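# Close footlocker lid gently with three cartons inside

## Task

Get all three cartons into the footlocker and close its lid completely, with the footlocker left standing upright rather than toppled or tilted. The lid must not drop shut from more than slightly open and must not be slammed. The result must hold by itself once the robot lets go.

## Robot and tools

ROBOT. A Hello Robot Stretch 3 with one arm: a two-wheeled base (0.33 m long, 0.34 m wide), a lift that rides up and down a mast, and a telescoping arm that reaches out to the robot's right. The arm has no forward motion, so the gripper goes forward or back only when the base drives. Spinning in place pivots about the point midway between the drive wheels, 0.05 m behind the front edge. With the arm pulled in and the wrist folded, the swept circle has radius 0.28 m; an unfolded, level wrist reaches beyond it. A loose object may occasionally get a brief shove from outside.

FRAMES. Base frame: origin on the floor between the drive wheels, x forward, y left, z up. hand_pose is reported in it, at the point where closed fingertips meet; with all wrist joints at zero its x points up, y back along the arm toward the mast, z toward the rear. Odometry frame is the base frame as it was when the scene began. Heading runs -3.142 to 3.142, positive leftward.

execute_actions. Argument actions: a list holding one action, or empty to just get state and images. An action may contain base, joints, or both, plus optional contact_limits; its motions start at once and may finish at different moments. base takes exactly one command, relative to where the base last reported itself: translate_m (metres, -1 to 1, positive forward; no sideways motion) or rotate_rad (radians, -3.2 to 3.2, positive is counter-clockwise seen from above). joints is one dictionary of absolute targets by name: lift_m 0 to 1.1 (arm height on the mast); arm_m 0 to 0.52 (extension); wrist_yaw_rad -1.345 to 4.42 (0 along the arm, positive toward the front, 3.0 folded over the base); wrist_pitch_rad -1.57 to 0.451 (0 level, negative tips fingers down); wrist_roll_rad -2.911 to 2.911 (0 fingers side by side, level); gripper_m -0.089 to 0.179 (bigger is wider; the actual fingertip gap is about 0.007 less when nearly shut and 0.025 less when fully open, zero below 0.007); head_pan_rad -3.953 to 1.73 (0 forward, positive left, -1.57 looks along the arm); head_tilt_rad -1.53 to 0.419 (negative down). Done tolerances: 0.004 for lift_m, arm_m, gripper_m; 0.02 for yaw, roll, head; 0.05 for pitch. Each action lasts at most 15 s. Anything omitted may keep pushing toward an earlier target without the status showing it. An unknown key or out-of-range number rejects the call and nothing moves. contact_limits accepts only arm_m: a motor_effort percentage (1 to 100) at which the arm stops with contact_stop (negative sense when retracting); smaller is gentler but too small stops immediately; it also caps holding force until the next action, and values over the maximum are clipped. cameras: list from head_camera, nav_camera, wrist_camera, all; omitted, null or ["all"] gives every camera, [] none. Once a result reports a stop, later motion, wait and finished_scene calls in that same reply are skipped.

wait: seconds 0 to 10; nothing new is commanded, and it returns the same as an empty action. zoom_image: camera plus region [x0, y0, x1, y1] in pixels of that camera's latest full image, top-left origin, at most 504 by 504. finished_scene: scene = current scene number; irreversible, and the reply states whether the task succeeded. Replying with no tool call ends everything.

RESULTS. base_status and joint_status describe how each motion of the last accepted action ended: done (for the base, wheels turned the commanded amount even if slipping), off_target (stopped short, may still be pushing), contact_stop, time_out, torque_fault. After the last three the old target is dropped. The arm and lift halt with contact_stop on firm resistance and then go slack until commanded again; a slack lift may sag under load or keep pressing, and closing fingers on a surface raises it. Base, wrist and head never contact-stop. A wrist servo pushed hard for several seconds cuts out for 10 s (torque_fault) and goes limp. on_its_own lists uncommanded joints; its "held at" is the target, not the position. motor_effort is percent of maximum, positive toward larger joint values, peak in brackets; readings carry fixed biases and noise. Positive wheel effort pushes forward. Effort outside the rest range at rest means pushing or loaded. lidar_m: 12 distances from the base origin, 30-degree sectors, first straight ahead going counter-clockwise (4th left, 7th behind, 10th right), plane 0.17 m above the floor, range 0.15 to 12 m, '-' means nothing; misses clear objects, thin legs, the robot, and things lower; low lift blocks sectors 5, 6, 9, 10 partly. wrist_depth_mm (45 to 1000) and head_depth_mm (280 to 4000, sideways image) are 7x7 grids of median depth. base_tilt in degrees (forward, right positive) and turned_by_wheels / turned_by_imu have fixed offsets up to about 4 degrees. base_odometry counts wheel turns only.

CAMERAS. head_camera and nav_camera move with head pan/tilt; wrist_camera rides on the gripper. Calibration lines give K, distortion and T_world_to_cam (base frame to camera); true values differ slightly, more so for the wrist camera.

SPEED. The base is fast (0.30 m/s, 1.9 rad/s) only when lift_m under 0.30, arm_m under 0.03 and wrist_yaw_rad over 2.54; otherwise 0.10 m/s and 0.63 rad/s.

GRIPPER. Grip by commanding below the object's width (lower squeezes more); release by commanding at least 0.02 above where contact began. Readings do not confirm a hold. Over-squeezing triggers a stall guard that weakens the grip; send a new value to re-squeeze.

AVOID. Fold or unfold the wrist only with lift_m 0.32 to 0.95, pitch -0.4, roll near 0; once folded the lift may go down to 0.25. With yaw below -0.4 keep pitch at -0.5 or lower. Pushing on something rigid with the gripper above roughly 0.45 m, raising contact limits, or pushing again after a contact_stop can tip the robot; so can driving while holding or pushing something fixed, or snagging furniture, especially reversing. If tilted, reverse the last move in small steps, free the gripper, and lower lift_m to about 0.2. Lower the lid in a controlled way rather than letting it fall, avoid drops and hard hits, and make sure nothing relies on the robot when finishing.

Each tool is called after ">>>" by a JSON object that holds its "api" and its "payload".

## Session

>>> {"api": "execute_actions", "payload": {"actions": [{"joints":{"head_tilt_rad":-0.8}}]}}

Scene clock: 1.00 s.
base_odometry: x=+0.000 y=+0.000 heading=+0.000 (m, m, rad; odometry frame)
turned_by_wheels: +0.000 (rad since the last result)
turned_by_imu: +0.000 (rad since the last result)
base_tilt: forward=+0.3 right=+0.9 (deg)
lidar_m: 1.79 1.48 1.50 1.66 2.65 2.68 2.74 1.57 1.57 2.49 2.08 1.61
head_depth_mm: 1739 2133 2229 1816 1543 1338 1179 / 1705 2346 2190 1811 1528 1332 1175 / 1682 2492 2208 1794 1521 1320 1163 / 1754 2408 2183 1791 1515 1314 1162 / 1845 2243 2146 1773 1503 1313 1156 / 1758 1995 2088 1756 1494 1304 1153 / 1603 1792 1950 1753 1485 1295 1148
base_status: not commanded
joint_positions: lift_m=+0.355 arm_m=-0.001 wrist_yaw_rad=+2.853 wrist_pitch_rad=-0.621 wrist_roll_rad=+0.006 gripper_m=+0.037 head_pan_rad=+0.013 head_tilt_rad=-0.790
joint_status: all done
motor_effort: left_wheel=+0(0) right_wheel=-1(1) lift_m=+28(27) arm_m=-1(1) wrist_yaw_rad=+0(0) wrist_pitch_rad=+5(6) wrist_roll_rad=+0(0) gripper_m=+0(0) head_pan_rad=-1(0) head_tilt_rad=-3(27) (%)
hand_pose: x=+0.0341 y=+0.0427 z=+0.3250 quat_wxyz=(+0.311, +0.699, +0.116, +0.633) (m; base frame)
wrist_depth_mm: - - - - - - - / - 870 886 916 921 950 959 / 691 738 734 736 752 772 784 / 612 - 623 642 640 638 667 / 532 528 - 567 557 558 566 / 481 - - 484 491 493 499 / - - - 434 438 439 443
pictures: head_camera (sideways: a quarter turn clockwise sets it upright), nav_camera (sideways: a quarter turn counterclockwise sets it upright), wrist_camera
camera_calibration (this result's frames):
head_camera: T_world_to_cam=[[-0.734375, -0.00956477, -0.678676, 0.909292], [0.0188892, 0.999225, -0.0345218, 0.0444259], [0.678481, -0.0381716, -0.733626, 0.913184], [0, 0, 0, 1]] pos_world=[0.0473449, -0.000836611, 1.28858]
nav_camera: T_world_to_cam=[[0.71679, -0.00752068, 0.697249, -0.867685], [0.0329353, -0.998461, -0.0446279, 0.107547], [0.696511, 0.0549529, -0.715439, 0.883468], [0, 0, 0, 1]] pos_world=[0.00306052, 0.0523065, 1.24186]
wrist_camera: T_world_to_cam=[[0.945522, -0.325081, 0.0176089, -0.0314157], [-0.230149, -0.705703, -0.670085, 0.283374], [0.230259, 0.629528, -0.742075, 0.373827], [0, 0, 0, 1]] pos_world=[0.00884568, -0.0455692, 0.467846]
Images, in order (width x height): head_camera 896x504, nav_camera 672x504, wrist_camera 644x364.

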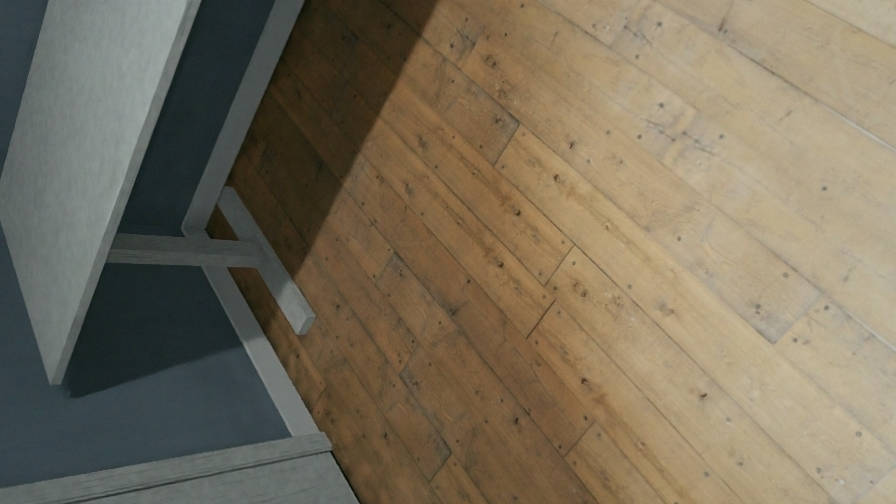

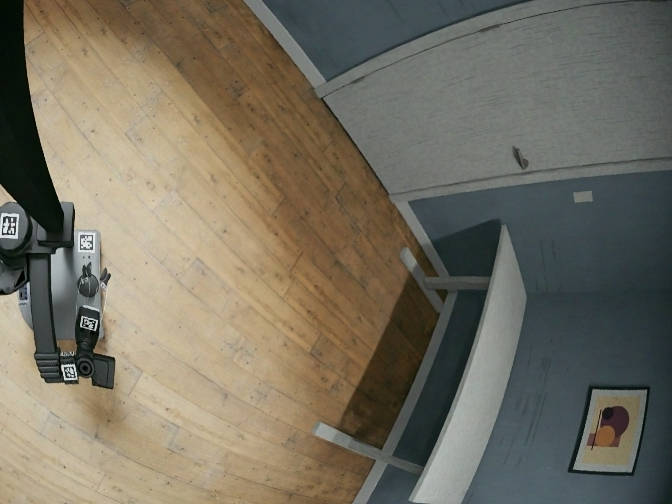

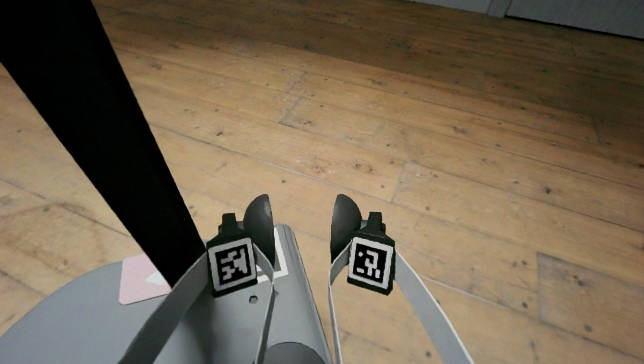

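>>> {"api": "execute_actions", "payload": {"actions": [{"joints":{"head_pan_rad":-2.3,"head_tilt_rad":-0.6}}], "cameras": ["head_camera","nav_camera"]}}

Scene clock: 2.70 s.
base_odometry: x=+0.000 y=+0.000 heading=+0.000 (m, m, rad; odometry frame)
turned_by_wheels: +0.000 (rad since the last result)
turned_by_imu: +0.000 (rad since the last result)
base_tilt: forward=+0.3 right=+0.8 (deg)
lidar_m: 1.79 1.47 1.50 1.66 2.65 2.68 2.74 1.57 1.56 2.49 2.08 1.61
head_depth_mm: 2009 2237 2472 2108 1788 1486 1263 / 2013 2230 2201 1994 1789 1474 1256 / 1991 2217 2314 1984 1765 1465 1251 / 1977 2210 2324 1943 1759 1456 1247 / 1967 2189 2386 1981 1743 1451 1240 / 1963 2168 2439 2181 1732 1448 1230 / 1949 2163 2432 2159 1726 1438 1231
base_status: not commanded
joint_positions: lift_m=+0.355 arm_m=-0.001 wrist_yaw_rad=+2.853 wrist_pitch_rad=-0.621 wrist_roll_rad=+0.006 gripper_m=+0.037 head_pan_rad=-2.293 head_tilt_rad=-0.606
joint_status: all done
motor_effort: left_wheel=+0(0) right_wheel=+0(0) lift_m=+27(28) arm_m=-1(1) wrist_yaw_rad=+0(0) wrist_pitch_rad=+5(6) wrist_roll_rad=+0(0) gripper_m=+0(0) head_pan_rad=-2(38) head_tilt_rad=+3(13) (%)
hand_pose: x=+0.0341 y=+0.0427 z=+0.3250 quat_wxyz=(+0.311, +0.699, +0.116, +0.633) (m; base frame)
wrist_depth_mm: - - - - - - - / - 882 872 904 929 933 945 / 680 729 740 750 764 769 783 / 610 - 621 639 637 665 652 / 531 536 - 561 550 555 570 / 486 - - 485 489 497 501 / - - - 436 441 442 441
pictures: head_camera (sideways: a quarter turn clockwise sets it upright), nav_camera (sideways: a quarter turn counterclockwise sets it upright)
camera_calibration (this result's frames):
head_camera: T_world_to_cam=[[0.395617, 0.448954, -0.801204, 1.06209], [0.724591, -0.688607, -0.0280734, 0.0317334], [-0.564318, -0.569439, -0.597732, 0.744006], [0, 0, 0, 1]] pos_world=[-0.0233195, -0.0313132, 1.29656]
nav_camera: T_world_to_cam=[[-0.394451, -0.422133, 0.816218, -1.01597], [-0.76775, 0.639481, -0.0403001, 0.106807], [-0.504944, -0.642548, -0.576337, 0.709856], [0, 0, 0, 1]] pos_world=[0.0396869, -0.0410602, 1.24267]
Images, in order (width x height): head_camera 896x504, nav_camera 672x504.

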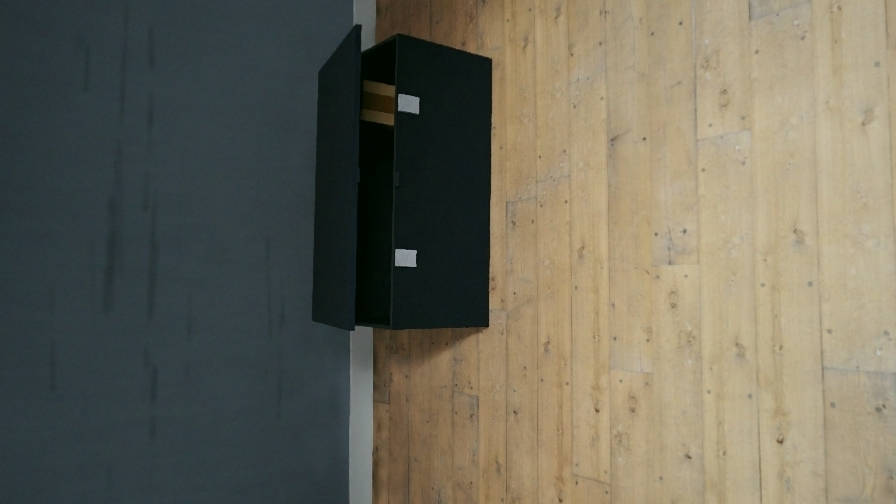

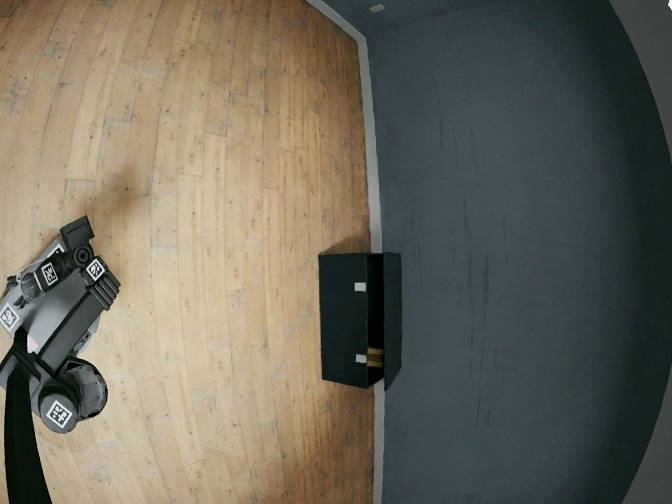

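>>> {"api": "execute_actions", "payload": {"actions": [{"base":{"rotate_rad":-2.52},"joints":{"lift_m":0.28}}], "cameras": []}}

>>> {"api": "execute_actions", "payload": {"actions": [{"base":{"translate_m":1.0}}], "cameras": []}}

>>> {"api": "execute_actions", "payload": {"actions": [{"base":{"rotate_rad":1.74},"joints":{"head_pan_rad":-1.57,"head_tilt_rad":-1.0}}], "cameras": []}}

>>> {"api": "execute_actions", "payload": {"actions": [{"joints":{"lift_m":0.4,"wrist_pitch_rad":-0.4}}], "cameras": []}}

>>> {"api": "execute_actions", "payload": {"actions": [{"joints":{"wrist_yaw_rad":0,"gripper_m":0.0}}], "cameras": []}}

>>> {"api": "execute_actions", "payload": {"actions": [{"joints":{"wrist_pitch_rad":0,"lift_m":0.3}}]}}

Scene clock: 6.13 s.
base_odometry: x=+0.000 y=+0.000 heading=-2.520 (m, m, rad; odometry frame)
turned_by_wheels: -2.520 (rad since the last result)
turned_by_imu: -2.530 (rad since the last result)
base_tilt: forward=+0.3 right=+0.8 (deg)
lidar_m: 1.56 1.57 2.37 2.07 1.61 1.70 1.48 1.50 1.75 2.68 2.68 2.58
head_depth_mm: 1311 1427 1561 1724 1789 1479 1258 / 1383 1512 1675 1851 1777 1478 1260 / 1454 1599 1778 1991 1765 1467 1251 / 1539 1687 1905 2073 1757 1467 1244 / 1639 1803 2043 2186 1744 1453 1240 / 1734 1965 2241 2190 1741 1443 1234 / 1873 2125 2434 2175 1732 1437 1230
base_status: done
joint_positions: lift_m=+0.280 arm_m=-0.001 wrist_yaw_rad=+2.853 wrist_pitch_rad=-0.621 wrist_roll_rad=+0.006 gripper_m=+0.037 head_pan_rad=-2.293 head_tilt_rad=-0.605
joint_status: all done
motor_effort: left_wheel=+4(16) right_wheel=-4(13) lift_m=+20(18) arm_m=-1(1) wrist_yaw_rad=+1(0) wrist_pitch_rad=+6(6) wrist_roll_rad=+0(0) gripper_m=+0(0) head_pan_rad=-2(3) head_tilt_rad=+2(3) (%)
hand_pose: x=+0.0341 y=+0.0426 z=+0.2503 quat_wxyz=(+0.311, +0.699, +0.116, +0.633) (m; base frame)
wrist_depth_mm: - 911 953 981 996 - - / - 743 749 757 767 789 805 / 580 600 614 626 638 640 659 / 505 - 540 536 540 544 550 / 464 - - 464 465 470 472 / - - - 402 410 415 419 / - - - 365 367 370 373
pictures: none
No camera images: the call's "cameras" was empty. Leave "cameras" out to get every camera's image.

Scene clock: 11.07 s.
base_odometry: x=-0.813 y=-0.583 heading=-2.520 (m, m, rad; odometry frame)
turned_by_wheels: +0.000 (rad since the last result)
turned_by_imu: +0.003 (rad since the last result)
base_tilt: forward=+0.2 right=+0.8 (deg)
lidar_m: 0.59 0.59 1.50 2.31 2.11 2.71 2.47 2.47 2.80 2.43 2.44 0.67
head_depth_mm: 2198 2395 2598 2272 1794 1480 1267 / 2288 2515 2755 2255 1783 1469 1254 / 2434 2701 2843 2206 1769 1469 1248 / 2572 2851 2959 2225 1753 1459 1252 / 2752 3056 2938 2185 1756 1452 1242 / 2949 3256 2955 2175 1733 1444 1235 / 2834 3053 2931 2168 1725 1440 1231
base_status: done
joint_positions: lift_m=+0.280 arm_m=-0.001 wrist_yaw_rad=+2.853 wrist_pitch_rad=-0.621 wrist_roll_rad=+0.006 gripper_m=+0.037 head_pan_rad=-2.293 head_tilt_rad=-0.605
joint_status: not commanded
motor_effort: left_wheel=+3(17) right_wheel=-3(7) lift_m=+20(20) arm_m=-1(1) wrist_yaw_rad=+0(0) wrist_pitch_rad=+6(6) wrist_roll_rad=+0(0) gripper_m=+0(0) head_pan_rad=-3(4) head_tilt_rad=+3(2) (%)
hand_pose: x=+0.0341 y=+0.0426 z=+0.2503 quat_wxyz=(+0.311, +0.699, +0.116, +0.633) (m; base frame)
wrist_depth_mm: - 921 952 960 968 572 468 / - 731 746 756 771 616 481 / 579 604 619 625 635 615 510 / 509 - 533 531 536 539 518 / 462 - - 469 465 475 470 / - - - 404 405 416 420 / - - - 363 365 371 372
pictures: none
No camera images: the call's "cameras" was empty. Leave "cameras" out to get every camera's image.

Scene clock: 13.33 s.
base_odometry: x=-0.813 y=-0.583 heading=-0.780 (m, m, rad; odometry frame)
turned_by_wheels: +1.740 (rad since the last result)
turned_by_imu: +1.745 (rad since the last result)
base_tilt: forward=+0.2 right=+1.0 (deg)
lidar_m: 2.31 2.11 2.60 2.46 2.51 2.59 2.43 1.98 0.62 0.59 0.61 1.70
head_depth_mm: 1312 1572 1717 1474 1378 1251 1137 / 1294 1546 1181 1222 1363 1237 1148 / 1281 1534 1180 1207 1347 1252 - / 1266 1516 1171 1186 1339 1253 - / 1255 1486 1163 1165 1337 1242 1115 / 1238 1478 1155 1141 1325 1217 1114 / 1226 1454 1151 1130 1314 1212 1108
base_status: done
joint_positions: lift_m=+0.280 arm_m=-0.001 wrist_yaw_rad=+2.853 wrist_pitch_rad=-0.621 wrist_roll_rad=+0.006 gripper_m=+0.037 head_pan_rad=-1.577 head_tilt_rad=-0.988
joint_status: all done
motor_effort: left_wheel=-3(12) right_wheel=+4(15) lift_m=+20(20) arm_m=-1(2) wrist_yaw_rad=+0(1) wrist_pitch_rad=+6(6) wrist_roll_rad=+0(0) gripper_m=+0(0) head_pan_rad=+3(31) head_tilt_rad=-3(21) (%)
hand_pose: x=+0.0341 y=+0.0426 z=+0.2503 quat_wxyz=(+0.311, +0.699, +0.116, +0.633) (m; base frame)
wrist_depth_mm: - 921 952 959 979 - - / - 746 740 765 760 797 815 / 574 610 615 627 633 637 649 / 511 - 537 527 533 541 554 / 460 - - 465 466 464 470 / - - - 403 410 413 420 / - - - 366 365 370 373
pictures: none
No camera images: the call's "cameras" was empty. Leave "cameras" out to get every camera's image.

Scene clock: 15.27 s.
base_odometry: x=-0.813 y=-0.583 heading=-0.780 (m, m, rad; odometry frame)
turned_by_wheels: +0.000 (rad since the last result)
turned_by_imu: +0.000 (rad since the last result)
base_tilt: forward=+0.3 right=+0.8 (deg)
lidar_m: 2.31 2.10 2.61 2.47 2.51 2.59 2.43 1.98 0.62 0.59 0.61 1.70
head_depth_mm: 1307 1579 1728 1473 1383 1247 1138 / 1297 1556 1181 1228 1364 1239 1145 / 1284 1539 1176 1210 1347 1271 - / 1268 1512 1165 1183 1342 1259 - / 1251 1488 1162 1165 1330 1241 1116 / 1236 1469 1159 1139 1326 1219 1112 / 1227 1457 1150 1131 1313 1212 1108
base_status: not commanded
joint_positions: lift_m=+0.400 arm_m=-0.001 wrist_yaw_rad=+2.853 wrist_pitch_rad=-0.419 wrist_roll_rad=+0.006 gripper_m=+0.037 head_pan_rad=-1.577 head_tilt_rad=-0.988
joint_status: all done
motor_effort: left_wheel=-4(3) right_wheel=+4(4) lift_m=+34(35) arm_m=-2(2) wrist_yaw_rad=+0(1) wrist_pitch_rad=+9(11) wrist_roll_rad=+0(0) gripper_m=+0(1) head_pan_rad=+2(3) head_tilt_rad=-3(3) (%)
hand_pose: x=+0.0426 y=+0.0712 z=+0.4121 quat_wxyz=(+0.246, +0.707, +0.046, +0.661) (m; base frame)
wrist_depth_mm: - - - - - - - / - - - - - - - / - - - - - - - / 828 890 909 897 918 922 923 / 717 - 758 735 746 751 760 / 605 - 594 613 622 630 638 / 525 529 549 535 539 544 548
pictures: none
No camera images: the call's "cameras" was empty. Leave "cameras" out to get every camera's image.

Scene clock: 17.70 s.
base_odometry: x=-0.813 y=-0.583 heading=-0.780 (m, m, rad; odometry frame)
turned_by_wheels: +0.000 (rad since the last result)
turned_by_imu: +0.000 (rad since the last result)
base_tilt: forward=+0.4 right=+0.8 (deg)
lidar_m: 2.31 2.10 2.60 2.46 2.52 2.59 2.43 1.98 0.62 0.59 0.61 1.69
head_depth_mm: 1308 1576 1724 1474 1381 1245 1136 / 1292 1550 1185 1226 1361 1241 1150 / 1275 1529 1175 1208 1346 1268 - / 1262 1515 1166 1182 1341 - - / 1250 1494 1163 1167 1334 1224 1117 / 1240 1471 1159 1141 1326 1215 1115 / 1223 1458 1149 1130 1315 1210 1107
base_status: not commanded
joint_positions: lift_m=+0.400 arm_m=-0.001 wrist_yaw_rad=+0.002 wrist_pitch_rad=-0.419 wrist_roll_rad=+0.006 gripper_m=+0.000 head_pan_rad=-1.577 head_tilt_rad=-0.988
joint_status: all done
motor_effort: left_wheel=-4(4) right_wheel=+4(3) lift_m=+35(34) arm_m=-2(2) wrist_yaw_rad=-3(5) wrist_pitch_rad=+9(9) wrist_roll_rad=+0(0) gripper_m=-2(80) head_pan_rad=+2(3) head_tilt_rad=-3(3) (%)
hand_pose: x=-0.0210 y=-0.3680 z=+0.4121 quat_wxyz=(+0.690, +0.148, -0.693, -0.147) (m; base frame)
wrist_depth_mm: 862 870 933 954 972 - - / 949 747 769 784 622 626 - / 478 656 835 848 527 522 - / 407 406 423 428 444 450 867 / 468 468 471 - 507 518 764 / 591 539 564 584 591 594 637 / 529 529 534 538 542 546 553
pictures: none
No camera images: the call's "cameras" was empty. Leave "cameras" out to get every camera's image.

Scene clock: 19.43 s.
base_odometry: x=-0.813 y=-0.583 heading=-0.780 (m, m, rad; odometry frame)
turned_by_wheels: +0.000 (rad since the last result)
turned_by_imu: +0.000 (rad since the last result)
base_tilt: forward=+0.3 right=+0.8 (deg)
lidar_m: 2.31 2.11 2.60 2.46 2.51 2.58 2.43 1.98 0.62 0.59 0.61 1.69
head_depth_mm: 1311 1577 1724 1463 1376 1249 1138 / 1296 1552 1185 1223 1361 1243 1148 / 1281 1538 1177 1210 1345 1254 - / 1267 1514 1171 1183 1333 1253 - / 1249 1492 1165 1162 1334 1224 1115 / 1237 1476 1160 1140 1321 1218 1114 / 1225 1456 1149 1129 1319 1212 1106
base_status: not commanded
joint_positions: lift_m=+0.300 arm_m=-0.001 wrist_yaw_rad=+0.002 wrist_pitch_rad=-0.022 wrist_roll_rad=+0.006 gripper_m=+0.000 head_pan_rad=-1.577 head_tilt_rad=-0.988
joint_status: all done
motor_effort: left_wheel=-4(4) right_wheel=+4(4) lift_m=+20(32) arm_m=-2(2) wrist_yaw_rad=-2(3) wrist_pitch_rad=+11(11) wrist_roll_rad=+0(0) gripper_m=-3(2) head_pan_rad=+3(3) head_tilt_rad=-4(3) (%)
hand_pose: x=-0.0210 y=-0.3994 z=+0.4092 quat_wxyz=(+0.705, +0.009, -0.709, -0.008) (m; base frame)
wrist_depth_mm: 902 900 960 979 - - - / 918 966 986 - - - - / 943 514 531 556 575 594 - / 996 772 803 827 612 593 - / 359 366 376 - 392 399 416 / 372 375 386 401 404 417 430 / 385 398 405 414 425 437 455
pictures: head_camera (sideways: a quarter turn clockwise sets it upright), nav_camera (sideways: a quarter turn counterclockwise sets it upright), wrist_camera
camera_calibration (this result's frames):
head_camera: T_world_to_cam=[[0.00524989, 0.853756, -0.520647, 0.698889], [0.998722, -0.0306499, -0.0401891, 0.0458174], [-0.0502694, -0.519771, -0.852826, 1.07261], [0, 0, 0, 1]] pos_world=[0.00449151, -0.0377656, 1.28046]
nav_camera: T_world_to_cam=[[-0.022018, -0.839854, 0.542365, -0.661377], [-0.998855, -0.00456721, -0.047622, 0.117727], [0.0424726, -0.542793, -0.838792, 1.04785], [0, 0, 0, 1]] pos_world=[0.0585249, 0.0138425, 1.24324]
wrist_camera: T_world_to_cam=[[-0.999043, 0.0427428, -0.00924504, -0.00740498], [0.0190881, 0.236009, -0.971563, 0.519736], [-0.0393454, -0.97081, -0.236599, -0.12436], [0, 0, 0, 1]] pos_world=[-0.0222117, -0.243076, 0.475465]
Images, in order (width x height): head_camera 896x504, nav_camera 672x504, wrist_camera 644x364.

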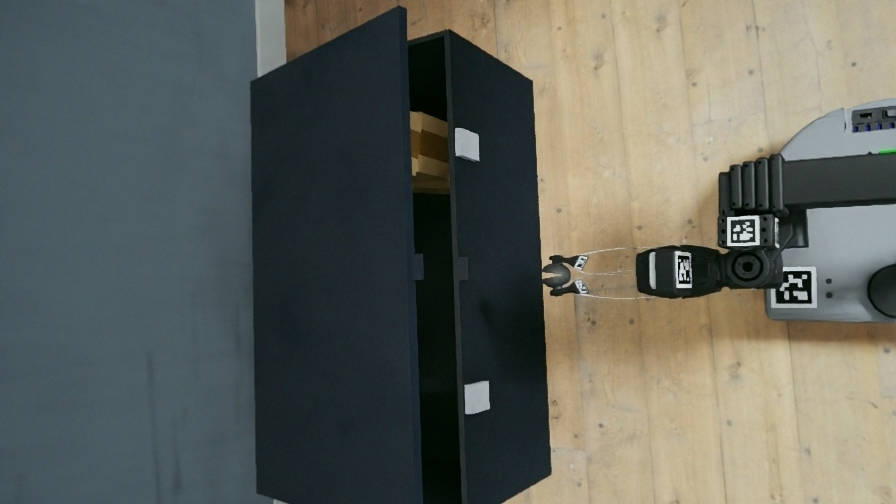

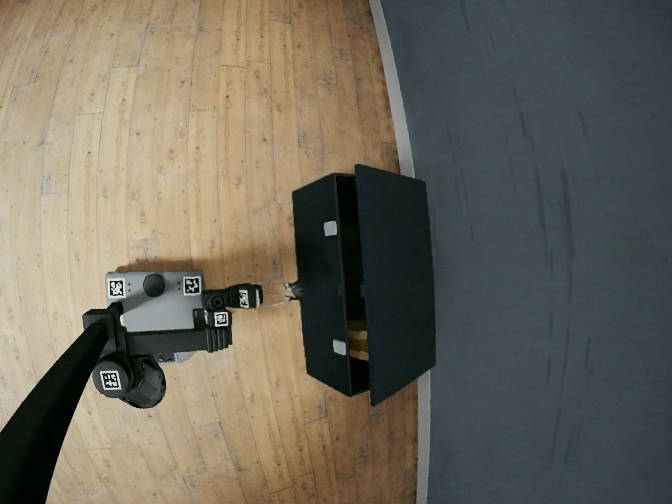

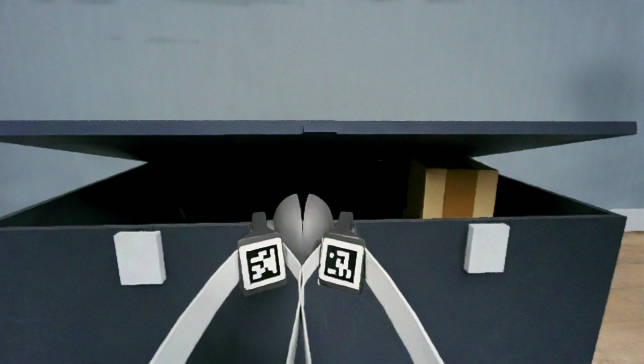

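>>> {"api": "execute_actions", "payload": {"actions": [{"joints":{"lift_m":0.285,"arm_m":0.3}}], "cameras": []}}

>>> {"api": "execute_actions", "payload": {"actions": [{"joints":{"lift_m":0.5,"arm_m":0.4}}], "cameras": ["head_camera","wrist_camera"]}}

Scene clock: 23.00 s.
base_odometry: x=-0.813 y=-0.583 heading=-0.780 (m, m, rad; odometry frame)
turned_by_wheels: +0.000 (rad since the last result)
turned_by_imu: +0.000 (rad since the last result)
base_tilt: forward=+0.3 right=+0.8 (deg)
lidar_m: 2.31 2.10 2.60 2.47 2.51 2.58 2.44 1.98 0.62 0.59 0.61 1.69
head_depth_mm: 1304 1570 1719 1472 1386 1247 1141 / 1291 1550 1183 1229 1361 1244 1149 / 1277 1524 1174 1210 1349 1238 - / 1268 1511 1171 1131 1334 1225 - / 1246 1501 1162 1167 1332 1224 1118 / 1237 1474 1155 1141 1325 1215 1113 / 1222 1455 1148 1130 1318 1210 1106
base_status: not commanded
joint_positions: lift_m=+0.285 arm_m=+0.300 wrist_yaw_rad=+0.001 wrist_pitch_rad=-0.022 wrist_roll_rad=+0.006 gripper_m=+0.000 head_pan_rad=-1.577 head_tilt_rad=-0.988
joint_status: all done
motor_effort: left_wheel=-4(4) right_wheel=+3(4) lift_m=+20(20) arm_m=+2(2) wrist_yaw_rad=-1(2) wrist_pitch_rad=+11(11) wrist_roll_rad=+0(0) gripper_m=-2(3) head_pan_rad=+3(3) head_tilt_rad=-4(3) (%)
hand_pose: x=-0.0213 y=-0.7004 z=+0.3943 quat_wxyz=(+0.705, +0.008, -0.709, -0.008) (m; base frame)
wrist_depth_mm: 634 652 686 689 720 725 761 / 672 677 696 724 747 763 791 / - 64 65 66 67 69 71 / 478 64 112 388 523 307 269 / 477 500 514 - 538 317 222 / 482 521 536 557 565 315 216 / 482 552 558 570 583 314 224
pictures: none
No camera images: the call's "cameras" was empty. Leave "cameras" out to get every camera's image.

Scene clock: 25.80 s.
base_odometry: x=-0.813 y=-0.583 heading=-0.780 (m, m, rad; odometry frame)
turned_by_wheels: +0.000 (rad since the last result)
turned_by_imu: +0.000 (rad since the last result)
base_tilt: forward=+0.3 right=+1.0 (deg)
lidar_m: 2.30 2.11 2.60 2.46 2.52 2.58 2.43 1.97 0.62 0.59 0.61 1.70
head_depth_mm: 1309 1479 1746 1466 1382 1250 1141 / 1295 1431 1346 1228 1366 1245 1139 / 1278 1412 1358 1246 1337 1231 - / 1265 1431 - 1372 1338 1232 - / 1251 1410 1457 1479 1335 1224 1118 / 1237 1399 1449 1471 1322 1219 1116 / 1224 1383 1349 1196 1315 1209 1109
base_status: not commanded
joint_positions: lift_m=+0.500 arm_m=+0.400 wrist_yaw_rad=+0.002 wrist_pitch_rad=-0.075 wrist_roll_rad=+0.006 gripper_m=+0.000 head_pan_rad=-1.577 head_tilt_rad=-0.988
joint_status: all done
on_its_own: wrist_pitch_rad is at rest, and its effort (+36) is outside its rest range (-20 to +32)
motor_effort: left_wheel=-3(4) right_wheel=+3(4) lift_m=+38(39) arm_m=+3(7) wrist_yaw_rad=-2(3) wrist_pitch_rad=+36(46) wrist_roll_rad=+0(0) gripper_m=-2(2) head_pan_rad=+3(2) head_tilt_rad=-3(4) (%)
hand_pose: x=-0.0210 y=-0.7984 z=+0.5950 quat_wxyz=(+0.705, +0.027, -0.708, -0.026) (m; base frame)
wrist_depth_mm: 100 99 98 91 106 111 624 / 103 103 105 106 108 110 112 / 122 123 126 129 132 135 137 / 151 153 157 161 167 172 177 / 199 205 210 - 228 237 247 / 296 306 356 393 363 386 415 / 444 453 467 480 495 510 854
pictures: head_camera (sideways: a quarter turn clockwise sets it upright), wrist_camera
camera_calibration (this result's frames):
head_camera: T_world_to_cam=[[0.00524938, 0.853756, -0.520647, 0.698889], [0.998722, -0.0306493, -0.0401891, 0.0458174], [-0.0502691, -0.519771, -0.852826, 1.07261], [0, 0, 0, 1]] pos_world=[0.00449153, -0.0377656, 1.28046]
wrist_camera: T_world_to_cam=[[-0.999044, 0.0431767, -0.0068853, 0.0103034], [0.0189949, 0.286774, -0.95781, 0.826834], [-0.0393806, -0.957025, -0.28732, -0.426534], [0, 0, 0, 1]] pos_world=[-0.0222092, -0.645763, 0.669469]
Images, in order (width x height): head_camera 896x504, wrist_camera 644x364.

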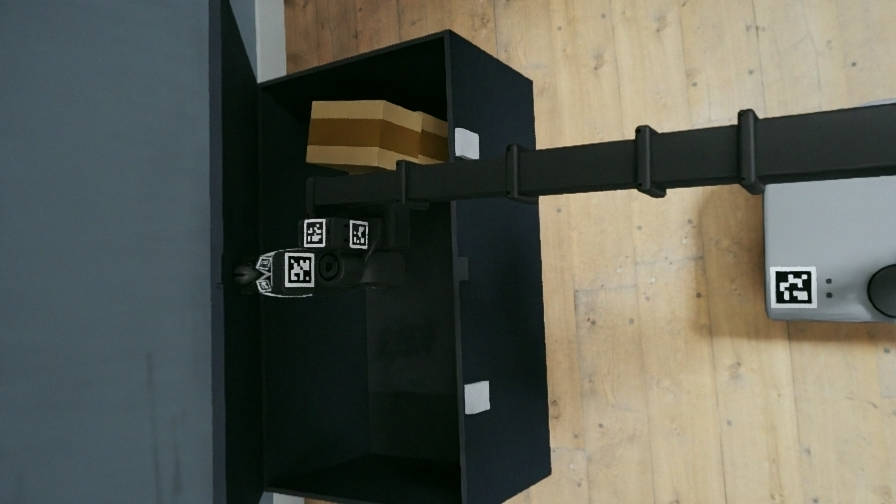

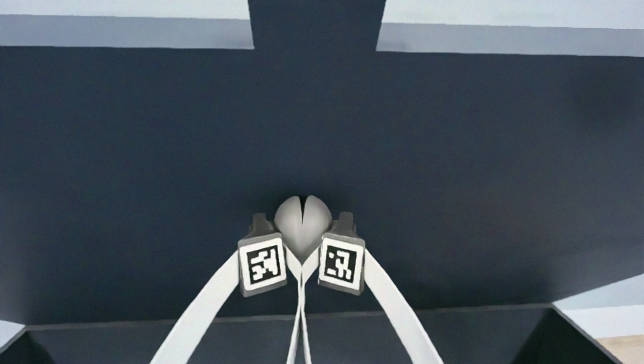

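>>> {"api": "execute_actions", "payload": {"actions": [{"base":{"translate_m":-0.335},"joints":{"lift_m":0.38}}], "cameras": []}}

>>> {"api": "execute_actions", "payload": {"actions": [{"joints":{"lift_m":0.31,"wrist_pitch_rad":-0.15}}], "cameras": ["head_camera","wrist_camera"]}}

Scene clock: 30.37 s.
base_odometry: x=-1.051 y=-0.347 heading=-0.780 (m, m, rad; odometry frame)
turned_by_wheels: +0.000 (rad since the last result)
turned_by_imu: +0.001 (rad since the last result)
base_tilt: forward=+0.4 right=+0.9 (deg)
lidar_m: 2.64 2.40 2.57 2.44 2.50 2.22 2.10 2.01 1.39 0.61 0.62 0.83
head_depth_mm: 1334 1605 1751 1542 1386 1250 1138 / 1325 1584 1739 1537 1375 1241 1147 / 1306 1555 1721 1528 1355 1235 - / 1287 1507 1147 1221 1344 1232 - / 1277 1516 1132 1198 1333 1226 1115 / 1264 1503 1196 1479 1326 1220 1115 / 1251 1480 1196 1464 1320 1218 1108
base_status: done
joint_positions: lift_m=+0.380 arm_m=+0.400 wrist_yaw_rad=+0.065 wrist_pitch_rad=-0.084 wrist_roll_rad=+0.006 gripper_m=+0.000 head_pan_rad=-1.577 head_tilt_rad=-0.988
joint_status: all done
on_its_own: wrist_yaw_rad is held at +0.041, not at your +0.000, by its stall guard, which is not easing now; wrist_yaw_rad is at rest, and its effort (-29) is outside its rest range (-12 to +12); wrist_pitch_rad is at rest, and its effort (+40) is outside its rest range (-20 to +32)
motor_effort: left_wheel=+8(9) right_wheel=-13(16) lift_m=+25(29) arm_m=+3(3) wrist_yaw_rad=-29(30) wrist_pitch_rad=+40(40) wrist_roll_rad=+0(0) gripper_m=-4(4) head_pan_rad=+3(2) head_tilt_rad=-3(4) (%)
hand_pose: x=-0.0051 y=-0.7974 z=+0.4733 quat_wxyz=(+0.705, +0.053, -0.707, -0.007) (m; base frame)
wrist_depth_mm: - 48 47 47 47 47 47 / - 57 57 57 57 57 56 / - 81 81 80 80 80 80 / 140 138 138 137 136 718 732 / 449 450 447 - 746 760 761 / 466 473 258 472 783 808 799 / 498 491 215 470 663 716 711
pictures: none
No camera images: the call's "cameras" was empty. Leave "cameras" out to get every camera's image.

Scene clock: 31.83 s.
base_odometry: x=-1.051 y=-0.347 heading=-0.781 (m, m, rad; odometry frame)
turned_by_wheels: -0.001 (rad since the last result)
turned_by_imu: -0.002 (rad since the last result)
base_tilt: forward=+0.4 right=+0.7 (deg)
lidar_m: 2.64 2.39 2.57 2.44 2.49 2.24 2.10 2.02 1.39 0.62 0.64 0.83
head_depth_mm: 1336 1605 1757 1543 1375 1252 1137 / 1320 1584 1753 1538 1371 1239 1150 / 1308 1558 1733 1540 1373 1236 - / 1292 1529 1222 1322 1355 1231 - / 1277 1483 1130 1233 1352 1224 1119 / 1265 1467 1132 1213 1333 1217 1116 / 1250 1447 1124 1184 1316 1212 1108
base_status: not commanded
joint_positions: lift_m=+0.310 arm_m=+0.399 wrist_yaw_rad=+0.035 wrist_pitch_rad=-0.152 wrist_roll_rad=+0.015 gripper_m=+0.000 head_pan_rad=-1.577 head_tilt_rad=-0.988
joint_status: all done
on_its_own: wrist_yaw_rad is held at +0.041, not at your +0.000, by its stall guard, which is not easing now; right_wheel is at rest, and its effort (+24) is outside its rest range (-18 to +18)
motor_effort: left_wheel=-16(16) right_wheel=+24(24) lift_m=+20(25) arm_m=+7(8) wrist_yaw_rad=+7(30) wrist_pitch_rad=+1(41) wrist_roll_rad=-4(4) gripper_m=-2(4) head_pan_rad=+3(2) head_tilt_rad=-3(3) (%)
hand_pose: x=-0.0127 y=-0.7938 z=+0.3864 quat_wxyz=(+0.701, +0.066, -0.709, -0.042) (m; base frame)
wrist_depth_mm: - - - - - - - / - - - - - - - / - - - - - - - / - - - - - - - / - - - - - - - / - - - - - - - / - - - - - - -
pictures: head_camera (sideways: a quarter turn clockwise sets it upright), wrist_camera
camera_calibration (this result's frames):
head_camera: T_world_to_cam=[[0.00525015, 0.853956, -0.520318, 0.698461], [0.998722, -0.0306333, -0.0401986, 0.0458298], [-0.0502669, -0.519442, -0.853026, 1.07287], [0, 0, 0, 1]] pos_world=[0.0044916, -0.0377573, 1.28045]
wrist_camera: T_world_to_cam=[[-0.999855, 0.0118304, -0.0122835, -0.00588403], [0.0157205, 0.360135, -0.932768, 0.674088], [-0.00661132, -0.932825, -0.360269, -0.434014], [0, 0, 0, 1]] pos_world=[-0.0193496, -0.647552, 0.472334]
Images, in order (width x height): head_camera 896x504, wrist_camera 644x364.

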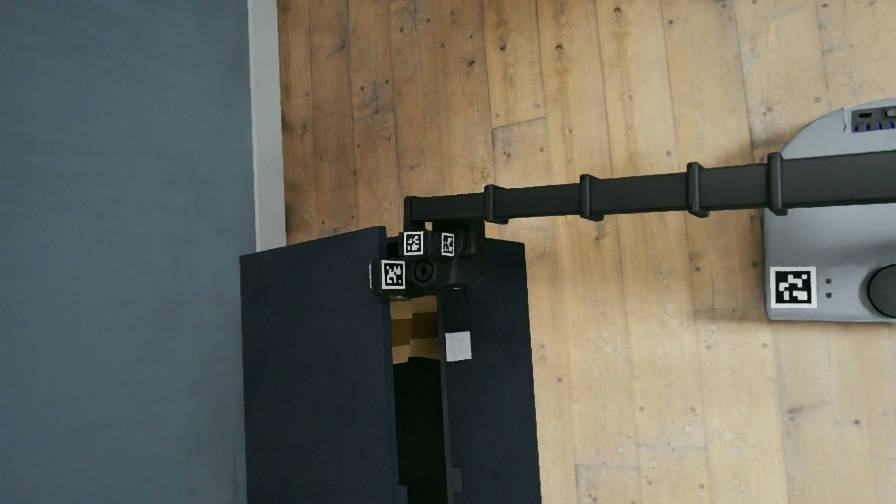

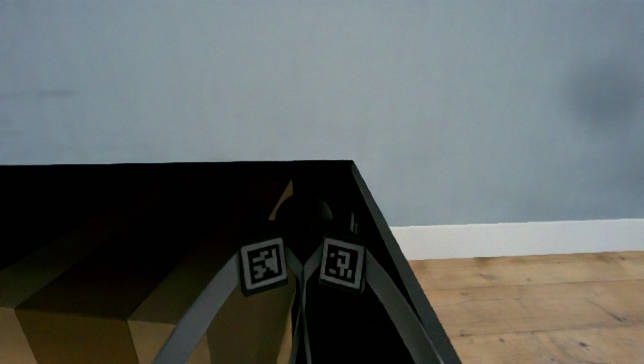

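>>> {"api": "execute_actions", "payload": {"actions": [{"joints":{"lift_m":0.3,"arm_m":0.385}}], "cameras": []}}

>>> {"api": "execute_actions", "payload": {"actions": [{"base":{"translate_m":0.2},"joints":{"arm_m":0.375}}], "cameras": ["head_camera","wrist_camera"]}}

Scene clock: 32.90 s.
base_odometry: x=-1.051 y=-0.347 heading=-0.780 (m, m, rad; odometry frame)
turned_by_wheels: +0.000 (rad since the last result)
turned_by_imu: +0.001 (rad since the last result)
base_tilt: forward=+0.3 right=+0.8 (deg)
lidar_m: 2.64 2.40 2.58 2.44 2.49 2.23 2.10 2.01 1.38 0.62 0.64 0.83
head_depth_mm: 1336 1604 1749 1543 1382 1246 1139 / 1322 1581 1750 1537 1372 1242 1147 / 1305 1554 1737 1539 1379 1246 - / 1292 1537 1198 1319 1356 1230 - / 1281 1481 1147 1232 1347 1225 1116 / 1259 1463 1145 1208 1335 1218 1112 / 1247 1443 1140 1176 1318 1211 1109
base_status: not commanded
joint_positions: lift_m=+0.300 arm_m=+0.385 wrist_yaw_rad=+0.033 wrist_pitch_rad=-0.164 wrist_roll_rad=+0.011 gripper_m=+0.000 head_pan_rad=-1.577 head_tilt_rad=-0.988
joint_status: all done
on_its_own: wrist_yaw_rad is held at +0.041, not at your +0.000, by its stall guard, which is not easing now
motor_effort: left_wheel=-7(16) right_wheel=+8(24) lift_m=+20(19) arm_m=-4(4) wrist_yaw_rad=+10(11) wrist_pitch_rad=+7(7) wrist_roll_rad=-2(4) gripper_m=-2(2) head_pan_rad=+2(3) head_tilt_rad=-3(4) (%)
hand_pose: x=-0.0133 y=-0.7789 z=+0.3733 quat_wxyz=(+0.702, +0.070, -0.707, -0.047) (m; base frame)
wrist_depth_mm: 592 599 602 621 628 639 662 / - - - - - - - / - - - - - - - / - - - - - - - / - - - - - - - / - - - - - - - / - - - - - - -
pictures: none
No camera images: the call's "cameras" was empty. Leave "cameras" out to get every camera's image.

Scene clock: 35.97 s.
base_odometry: x=-0.909 y=-0.488 heading=-0.780 (m, m, rad; odometry frame)
turned_by_wheels: +0.000 (rad since the last result)
turned_by_imu: -0.001 (rad since the last result)
base_tilt: forward=+0.2 right=+0.9 (deg)
lidar_m: 2.44 2.22 2.59 2.46 2.51 2.43 2.30 1.99 0.65 0.61 0.62 1.71
head_depth_mm: 1323 1589 1748 1540 1376 1253 1141 / 1306 1565 1737 1477 1372 1237 1143 / 1289 1506 1191 1173 1380 1245 - / 1277 1483 1188 1065 1357 1226 - / 1266 1469 1177 1150 1335 1227 1114 / 1250 1482 1176 1138 1328 1216 1113 / 1235 1468 1171 1135 1317 1213 1106
base_status: done
joint_positions: lift_m=+0.300 arm_m=+0.375 wrist_yaw_rad=+0.039 wrist_pitch_rad=-0.195 wrist_roll_rad=+0.010 gripper_m=+0.000 head_pan_rad=-1.577 head_tilt_rad=-0.989
joint_status: all done
on_its_own: wrist_yaw_rad is held at +0.041, not at your +0.000, by its stall guard, which is not easing now
motor_effort: left_wheel=-7(11) right_wheel=+10(26) lift_m=+27(30) arm_m=+1(5) wrist_yaw_rad=+3(25) wrist_pitch_rad=+22(31) wrist_roll_rad=-2(2) gripper_m=-2(4) head_pan_rad=+3(3) head_tilt_rad=-3(3) (%)
hand_pose: x=-0.0120 y=-0.7664 z=+0.3655 quat_wxyz=(+0.702, +0.082, -0.706, -0.056) (m; base frame)
wrist_depth_mm: 590 596 594 614 620 636 649 / 613 623 635 654 665 681 691 / 314 311 311 309 310 310 710 / 119 103 103 103 103 103 103 / - 62 62 62 62 62 62 / - 50 48 48 48 48 48 / - - - - - - -
pictures: head_camera (sideways: a quarter turn clockwise sets it upright), wrist_camera
camera_calibration (this result's frames):
head_camera: T_world_to_cam=[[0.00519691, 0.854324, -0.519715, 0.697676], [0.998724, -0.0305402, -0.0402161, 0.0458525], [-0.0502297, -0.518843, -0.853392, 1.07335], [0, 0, 0, 1]] pos_world=[0.00449414, -0.0377423, 1.28042]
wrist_camera: T_world_to_cam=[[-0.999954, 0.00792048, -0.00546295, -0.0112101], [0.00817199, 0.399411, -0.916736, 0.668855], [-0.00507902, -0.916738, -0.399457, -0.389232], [0, 0, 0, 1]] pos_world=[-0.0186523, -0.623883, 0.45762]
Images, in order (width x height): head_camera 896x504, wrist_camera 644x364.

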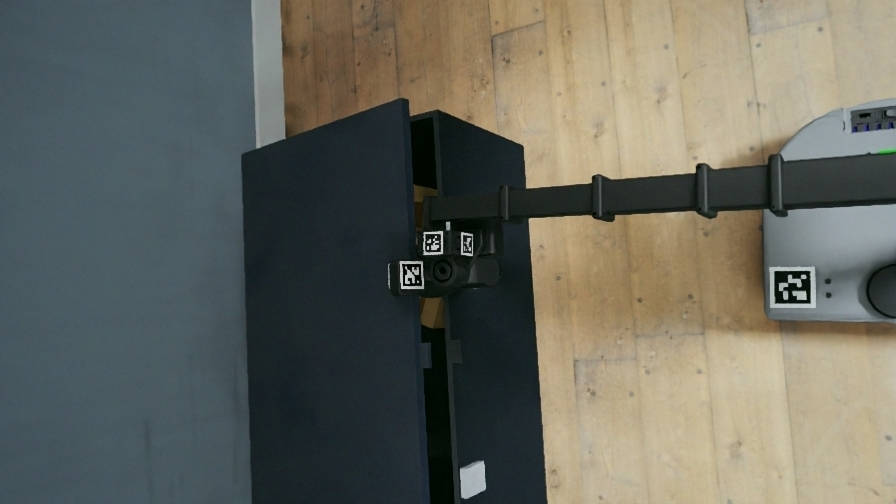

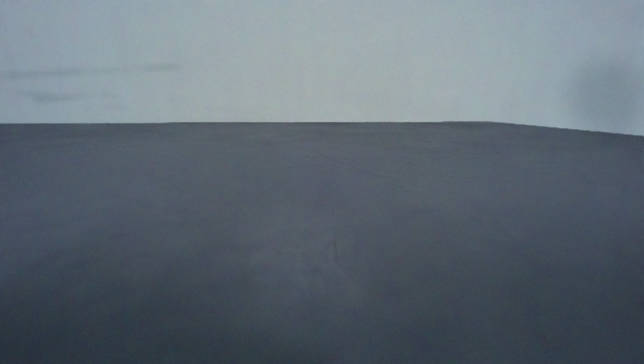

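Carton fell in. Now withdraw gradually.

>>> {"api": "execute_actions", "payload": {"actions": [{"joints":{"arm_m":0.25,"wrist_pitch_rad":0,"lift_m":0.27}}], "cameras": ["head_camera","wrist_camera"]}}

Scene clock: 38.20 s.
base_odometry: x=-0.909 y=-0.488 heading=-0.780 (m, m, rad; odometry frame)
turned_by_wheels: +0.000 (rad since the last result)
turned_by_imu: +0.000 (rad since the last result)
base_tilt: forward=+0.4 right=+0.9 (deg)
lidar_m: 2.44 2.22 2.59 2.46 2.50 2.44 2.30 1.99 0.65 0.61 0.62 1.71
head_depth_mm: 1316 1587 1762 1540 1379 1246 1135 / 1305 1561 1738 1461 1377 1245 1151 / 1289 1506 1214 1195 1366 1239 - / 1277 1483 1213 1121 1317 1228 - / 1269 1470 1197 1104 1333 1223 1119 / 1252 1483 1196 1120 1328 1220 1113 / 1236 1463 1185 1092 1317 1207 1105
base_status: not commanded
joint_positions: lift_m=+0.270 arm_m=+0.250 wrist_yaw_rad=+0.039 wrist_pitch_rad=-0.081 wrist_roll_rad=+0.010 gripper_m=+0.000 head_pan_rad=-1.577 head_tilt_rad=-0.989
joint_status: wrist_pitch_rad off_target (ended at -0.081, target +0.000); the others done
on_its_own: wrist_yaw_rad is held at +0.041, not at your +0.000, by its stall guard, which is not easing now; wrist_pitch_rad is at rest, and its effort (+39) is outside its rest range (-20 to +32)
motor_effort: left_wheel=-3(8) right_wheel=+3(10) lift_m=+25(30) arm_m=-6(8) wrist_yaw_rad=+3(2) wrist_pitch_rad=+39(53) wrist_roll_rad=-2(2) gripper_m=-3(3) head_pan_rad=+2(3) head_tilt_rad=-3(3) (%)
hand_pose: x=-0.0117 y=-0.6486 z=+0.3639 quat_wxyz=(+0.704, +0.043, -0.709, -0.016) (m; base frame)
wrist_depth_mm: 697 717 713 738 748 761 761 / 736 741 770 763 782 791 796 / 758 763 777 797 807 819 838 / 125 126 128 131 133 136 138 / 589 600 603 132 381 404 294 / 608 614 623 153 288 290 260 / 134 140 146 147 150 142 157
pictures: head_camera (sideways: a quarter turn clockwise sets it upright), wrist_camera
camera_calibration (this result's frames):
head_camera: T_world_to_cam=[[0.00519691, 0.854324, -0.519715, 0.697676], [0.998724, -0.0305402, -0.0402161, 0.0458525], [-0.0502297, -0.518843, -0.853392, 1.07335], [0, 0, 0, 1]] pos_world=[0.00449414, -0.0377423, 1.28042]
wrist_camera: T_world_to_cam=[[-0.999921, 0.00683092, -0.0105671, -0.0107005], [0.0121068, 0.293523, -0.955875, 0.565928], [-0.00342782, -0.955927, -0.293583, -0.345834], [0, 0, 0, 1]] pos_world=[-0.0187367, -0.496632, 0.439313]
Images, in order (width x height): head_camera 896x504, wrist_camera 644x364.

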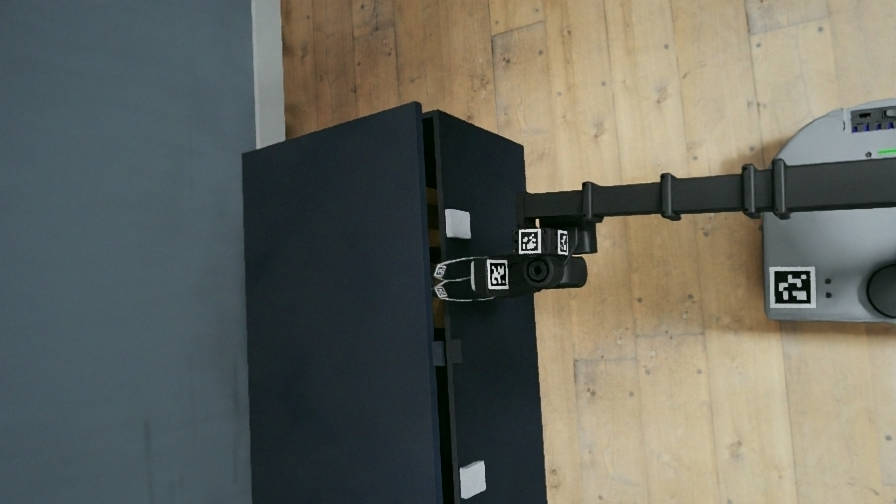

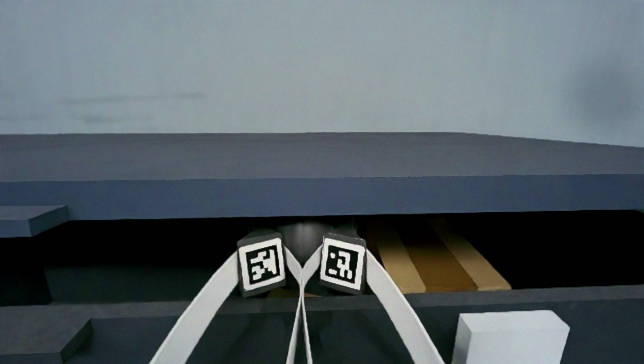

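>>> {"api": "execute_actions", "payload": {"actions": [{"joints":{"arm_m":0.215,"lift_m":0.262}}], "cameras": ["wrist_camera"]}}

>>> {"api": "execute_actions", "payload": {"actions": [{"joints":{"arm_m":0.203,"lift_m":0.252}}], "cameras": ["wrist_camera"]}}

Scene clock: 39.63 s.
base_odometry: x=-0.909 y=-0.488 heading=-0.780 (m, m, rad; odometry frame)
turned_by_wheels: +0.000 (rad since the last result)
turned_by_imu: +0.000 (rad since the last result)
base_tilt: forward=+0.3 right=+0.8 (deg)
lidar_m: 2.44 2.22 2.59 2.46 2.51 2.45 2.30 1.99 0.65 0.61 0.62 1.70
head_depth_mm: 1314 1594 1747 1544 1380 1246 1143 / 1303 1566 1741 1489 1375 1238 1147 / 1291 1503 1222 1197 1377 1255 - / 1277 1480 1216 1114 1364 1231 - / 1266 1476 1209 1104 1329 1228 1113 / 1249 1491 1196 1118 1319 1215 1113 / 1241 1462 1196 1094 1318 1207 1110
base_status: not commanded
joint_positions: lift_m=+0.262 arm_m=+0.215 wrist_yaw_rad=+0.039 wrist_pitch_rad=-0.063 wrist_roll_rad=+0.010 gripper_m=+0.000 head_pan_rad=-1.577 head_tilt_rad=-0.989
joint_status: all done
on_its_own: wrist_yaw_rad is held at +0.041, not at your +0.000, by its stall guard, which is not easing now
motor_effort: left_wheel=-2(3) right_wheel=+2(2) lift_m=+25(26) arm_m=-5(9) wrist_yaw_rad=+3(4) wrist_pitch_rad=+30(39) wrist_roll_rad=-2(2) gripper_m=-2(3) head_pan_rad=+3(2) head_tilt_rad=-3(3) (%)
hand_pose: x=-0.0116 y=-0.6144 z=+0.3607 quat_wxyz=(+0.704, +0.036, -0.710, -0.009) (m; base frame)
wrist_depth_mm: 730 739 758 764 782 790 828 / 766 776 783 807 820 836 855 / 792 794 824 820 843 858 874 / 155 159 162 165 168 172 178 / 613 625 636 - 397 408 287 / 163 173 175 180 179 175 190 / 178 180 185 187 188 184 200
pictures: wrist_camera
camera_calibration (this result's frames):
wrist_camera: T_world_to_cam=[[-0.999913, 0.00661911, -0.0114229, -0.0107569], [0.0128044, 0.275439, -0.961233, 0.543685], [-0.00321618, -0.961296, -0.2755, -0.323887], [0, 0, 0, 1]] pos_world=[-0.0187592, -0.461032, 0.433254]
Images, in order (width x height): wrist_camera 644x364.

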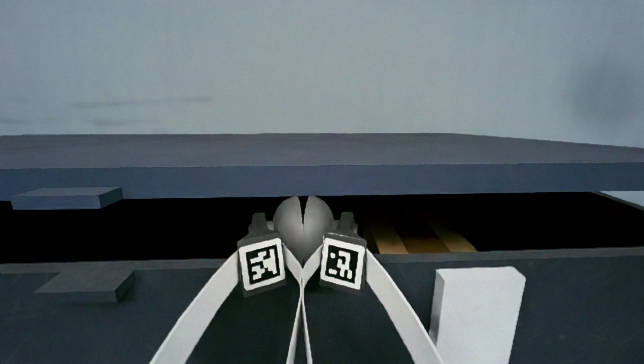

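Scene clock: 40.50 s.
base_odometry: x=-0.909 y=-0.488 heading=-0.780 (m, m, rad; odometry frame)
turned_by_wheels: +0.000 (rad since the last result)
turned_by_imu: +0.000 (rad since the last result)
base_tilt: forward=+0.3 right=+1.0 (deg)
lidar_m: 2.44 2.22 2.59 2.46 2.50 2.44 2.30 1.99 0.65 0.61 0.62 1.71
head_depth_mm: 1316 1586 1755 1541 1379 1247 1138 / 1304 1568 1731 1480 1370 1243 1147 / 1285 1507 1232 1144 1385 1252 - / 1275 1487 1221 1127 1371 1229 - / 1261 1476 1212 1117 1337 1217 1119 / 1248 1480 1204 1119 1323 1218 1113 / 1234 1461 1198 1100 1319 1211 1109
base_status: not commanded
joint_positions: lift_m=+0.252 arm_m=+0.203 wrist_yaw_rad=+0.039 wrist_pitch_rad=-0.047 wrist_roll_rad=+0.010 gripper_m=+0.000 head_pan_rad=-1.577 head_tilt_rad=-0.989
joint_status: all done
on_its_own: wrist_yaw_rad is held at +0.041, not at your +0.000, by its stall guard, which is not easing now
motor_effort: left_wheel=-2(3) right_wheel=+2(2) lift_m=+21(24) arm_m=-2(6) wrist_yaw_rad=+3(3) wrist_pitch_rad=+22(30) wrist_roll_rad=-2(2) gripper_m=-2(3) head_pan_rad=+3(3) head_tilt_rad=-2(3) (%)
hand_pose: x=-0.0116 y=-0.6027 z=+0.3549 quat_wxyz=(+0.704, +0.030, -0.710, -0.003) (m; base frame)
wrist_depth_mm: 744 749 755 788 794 813 827 / 775 794 820 808 830 857 865 / 812 811 838 833 848 886 900 / 169 175 175 176 180 183 187 / 575 615 635 - 390 384 201 / 181 184 188 193 191 188 203 / 189 192 198 199 201 209 214
pictures: wrist_camera
camera_calibration (this result's frames):
wrist_camera: T_world_to_cam=[[-0.999906, 0.00641461, -0.0121398, -0.0107417], [0.0133906, 0.260141, -0.965478, 0.527162], [-0.00303512, -0.965549, -0.260203, -0.322266], [0, 0, 0, 1]] pos_world=[-0.0187779, -0.448232, 0.424979]
Images, in order (width x height): wrist_camera 644x364.

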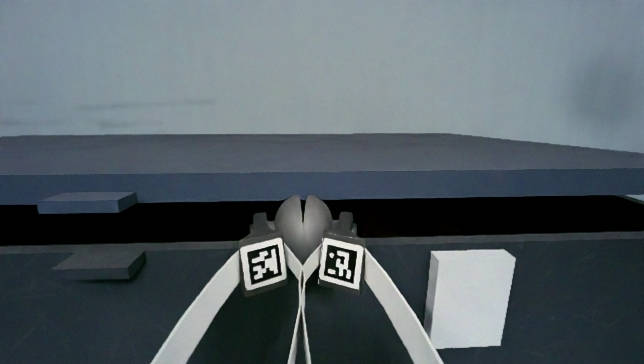

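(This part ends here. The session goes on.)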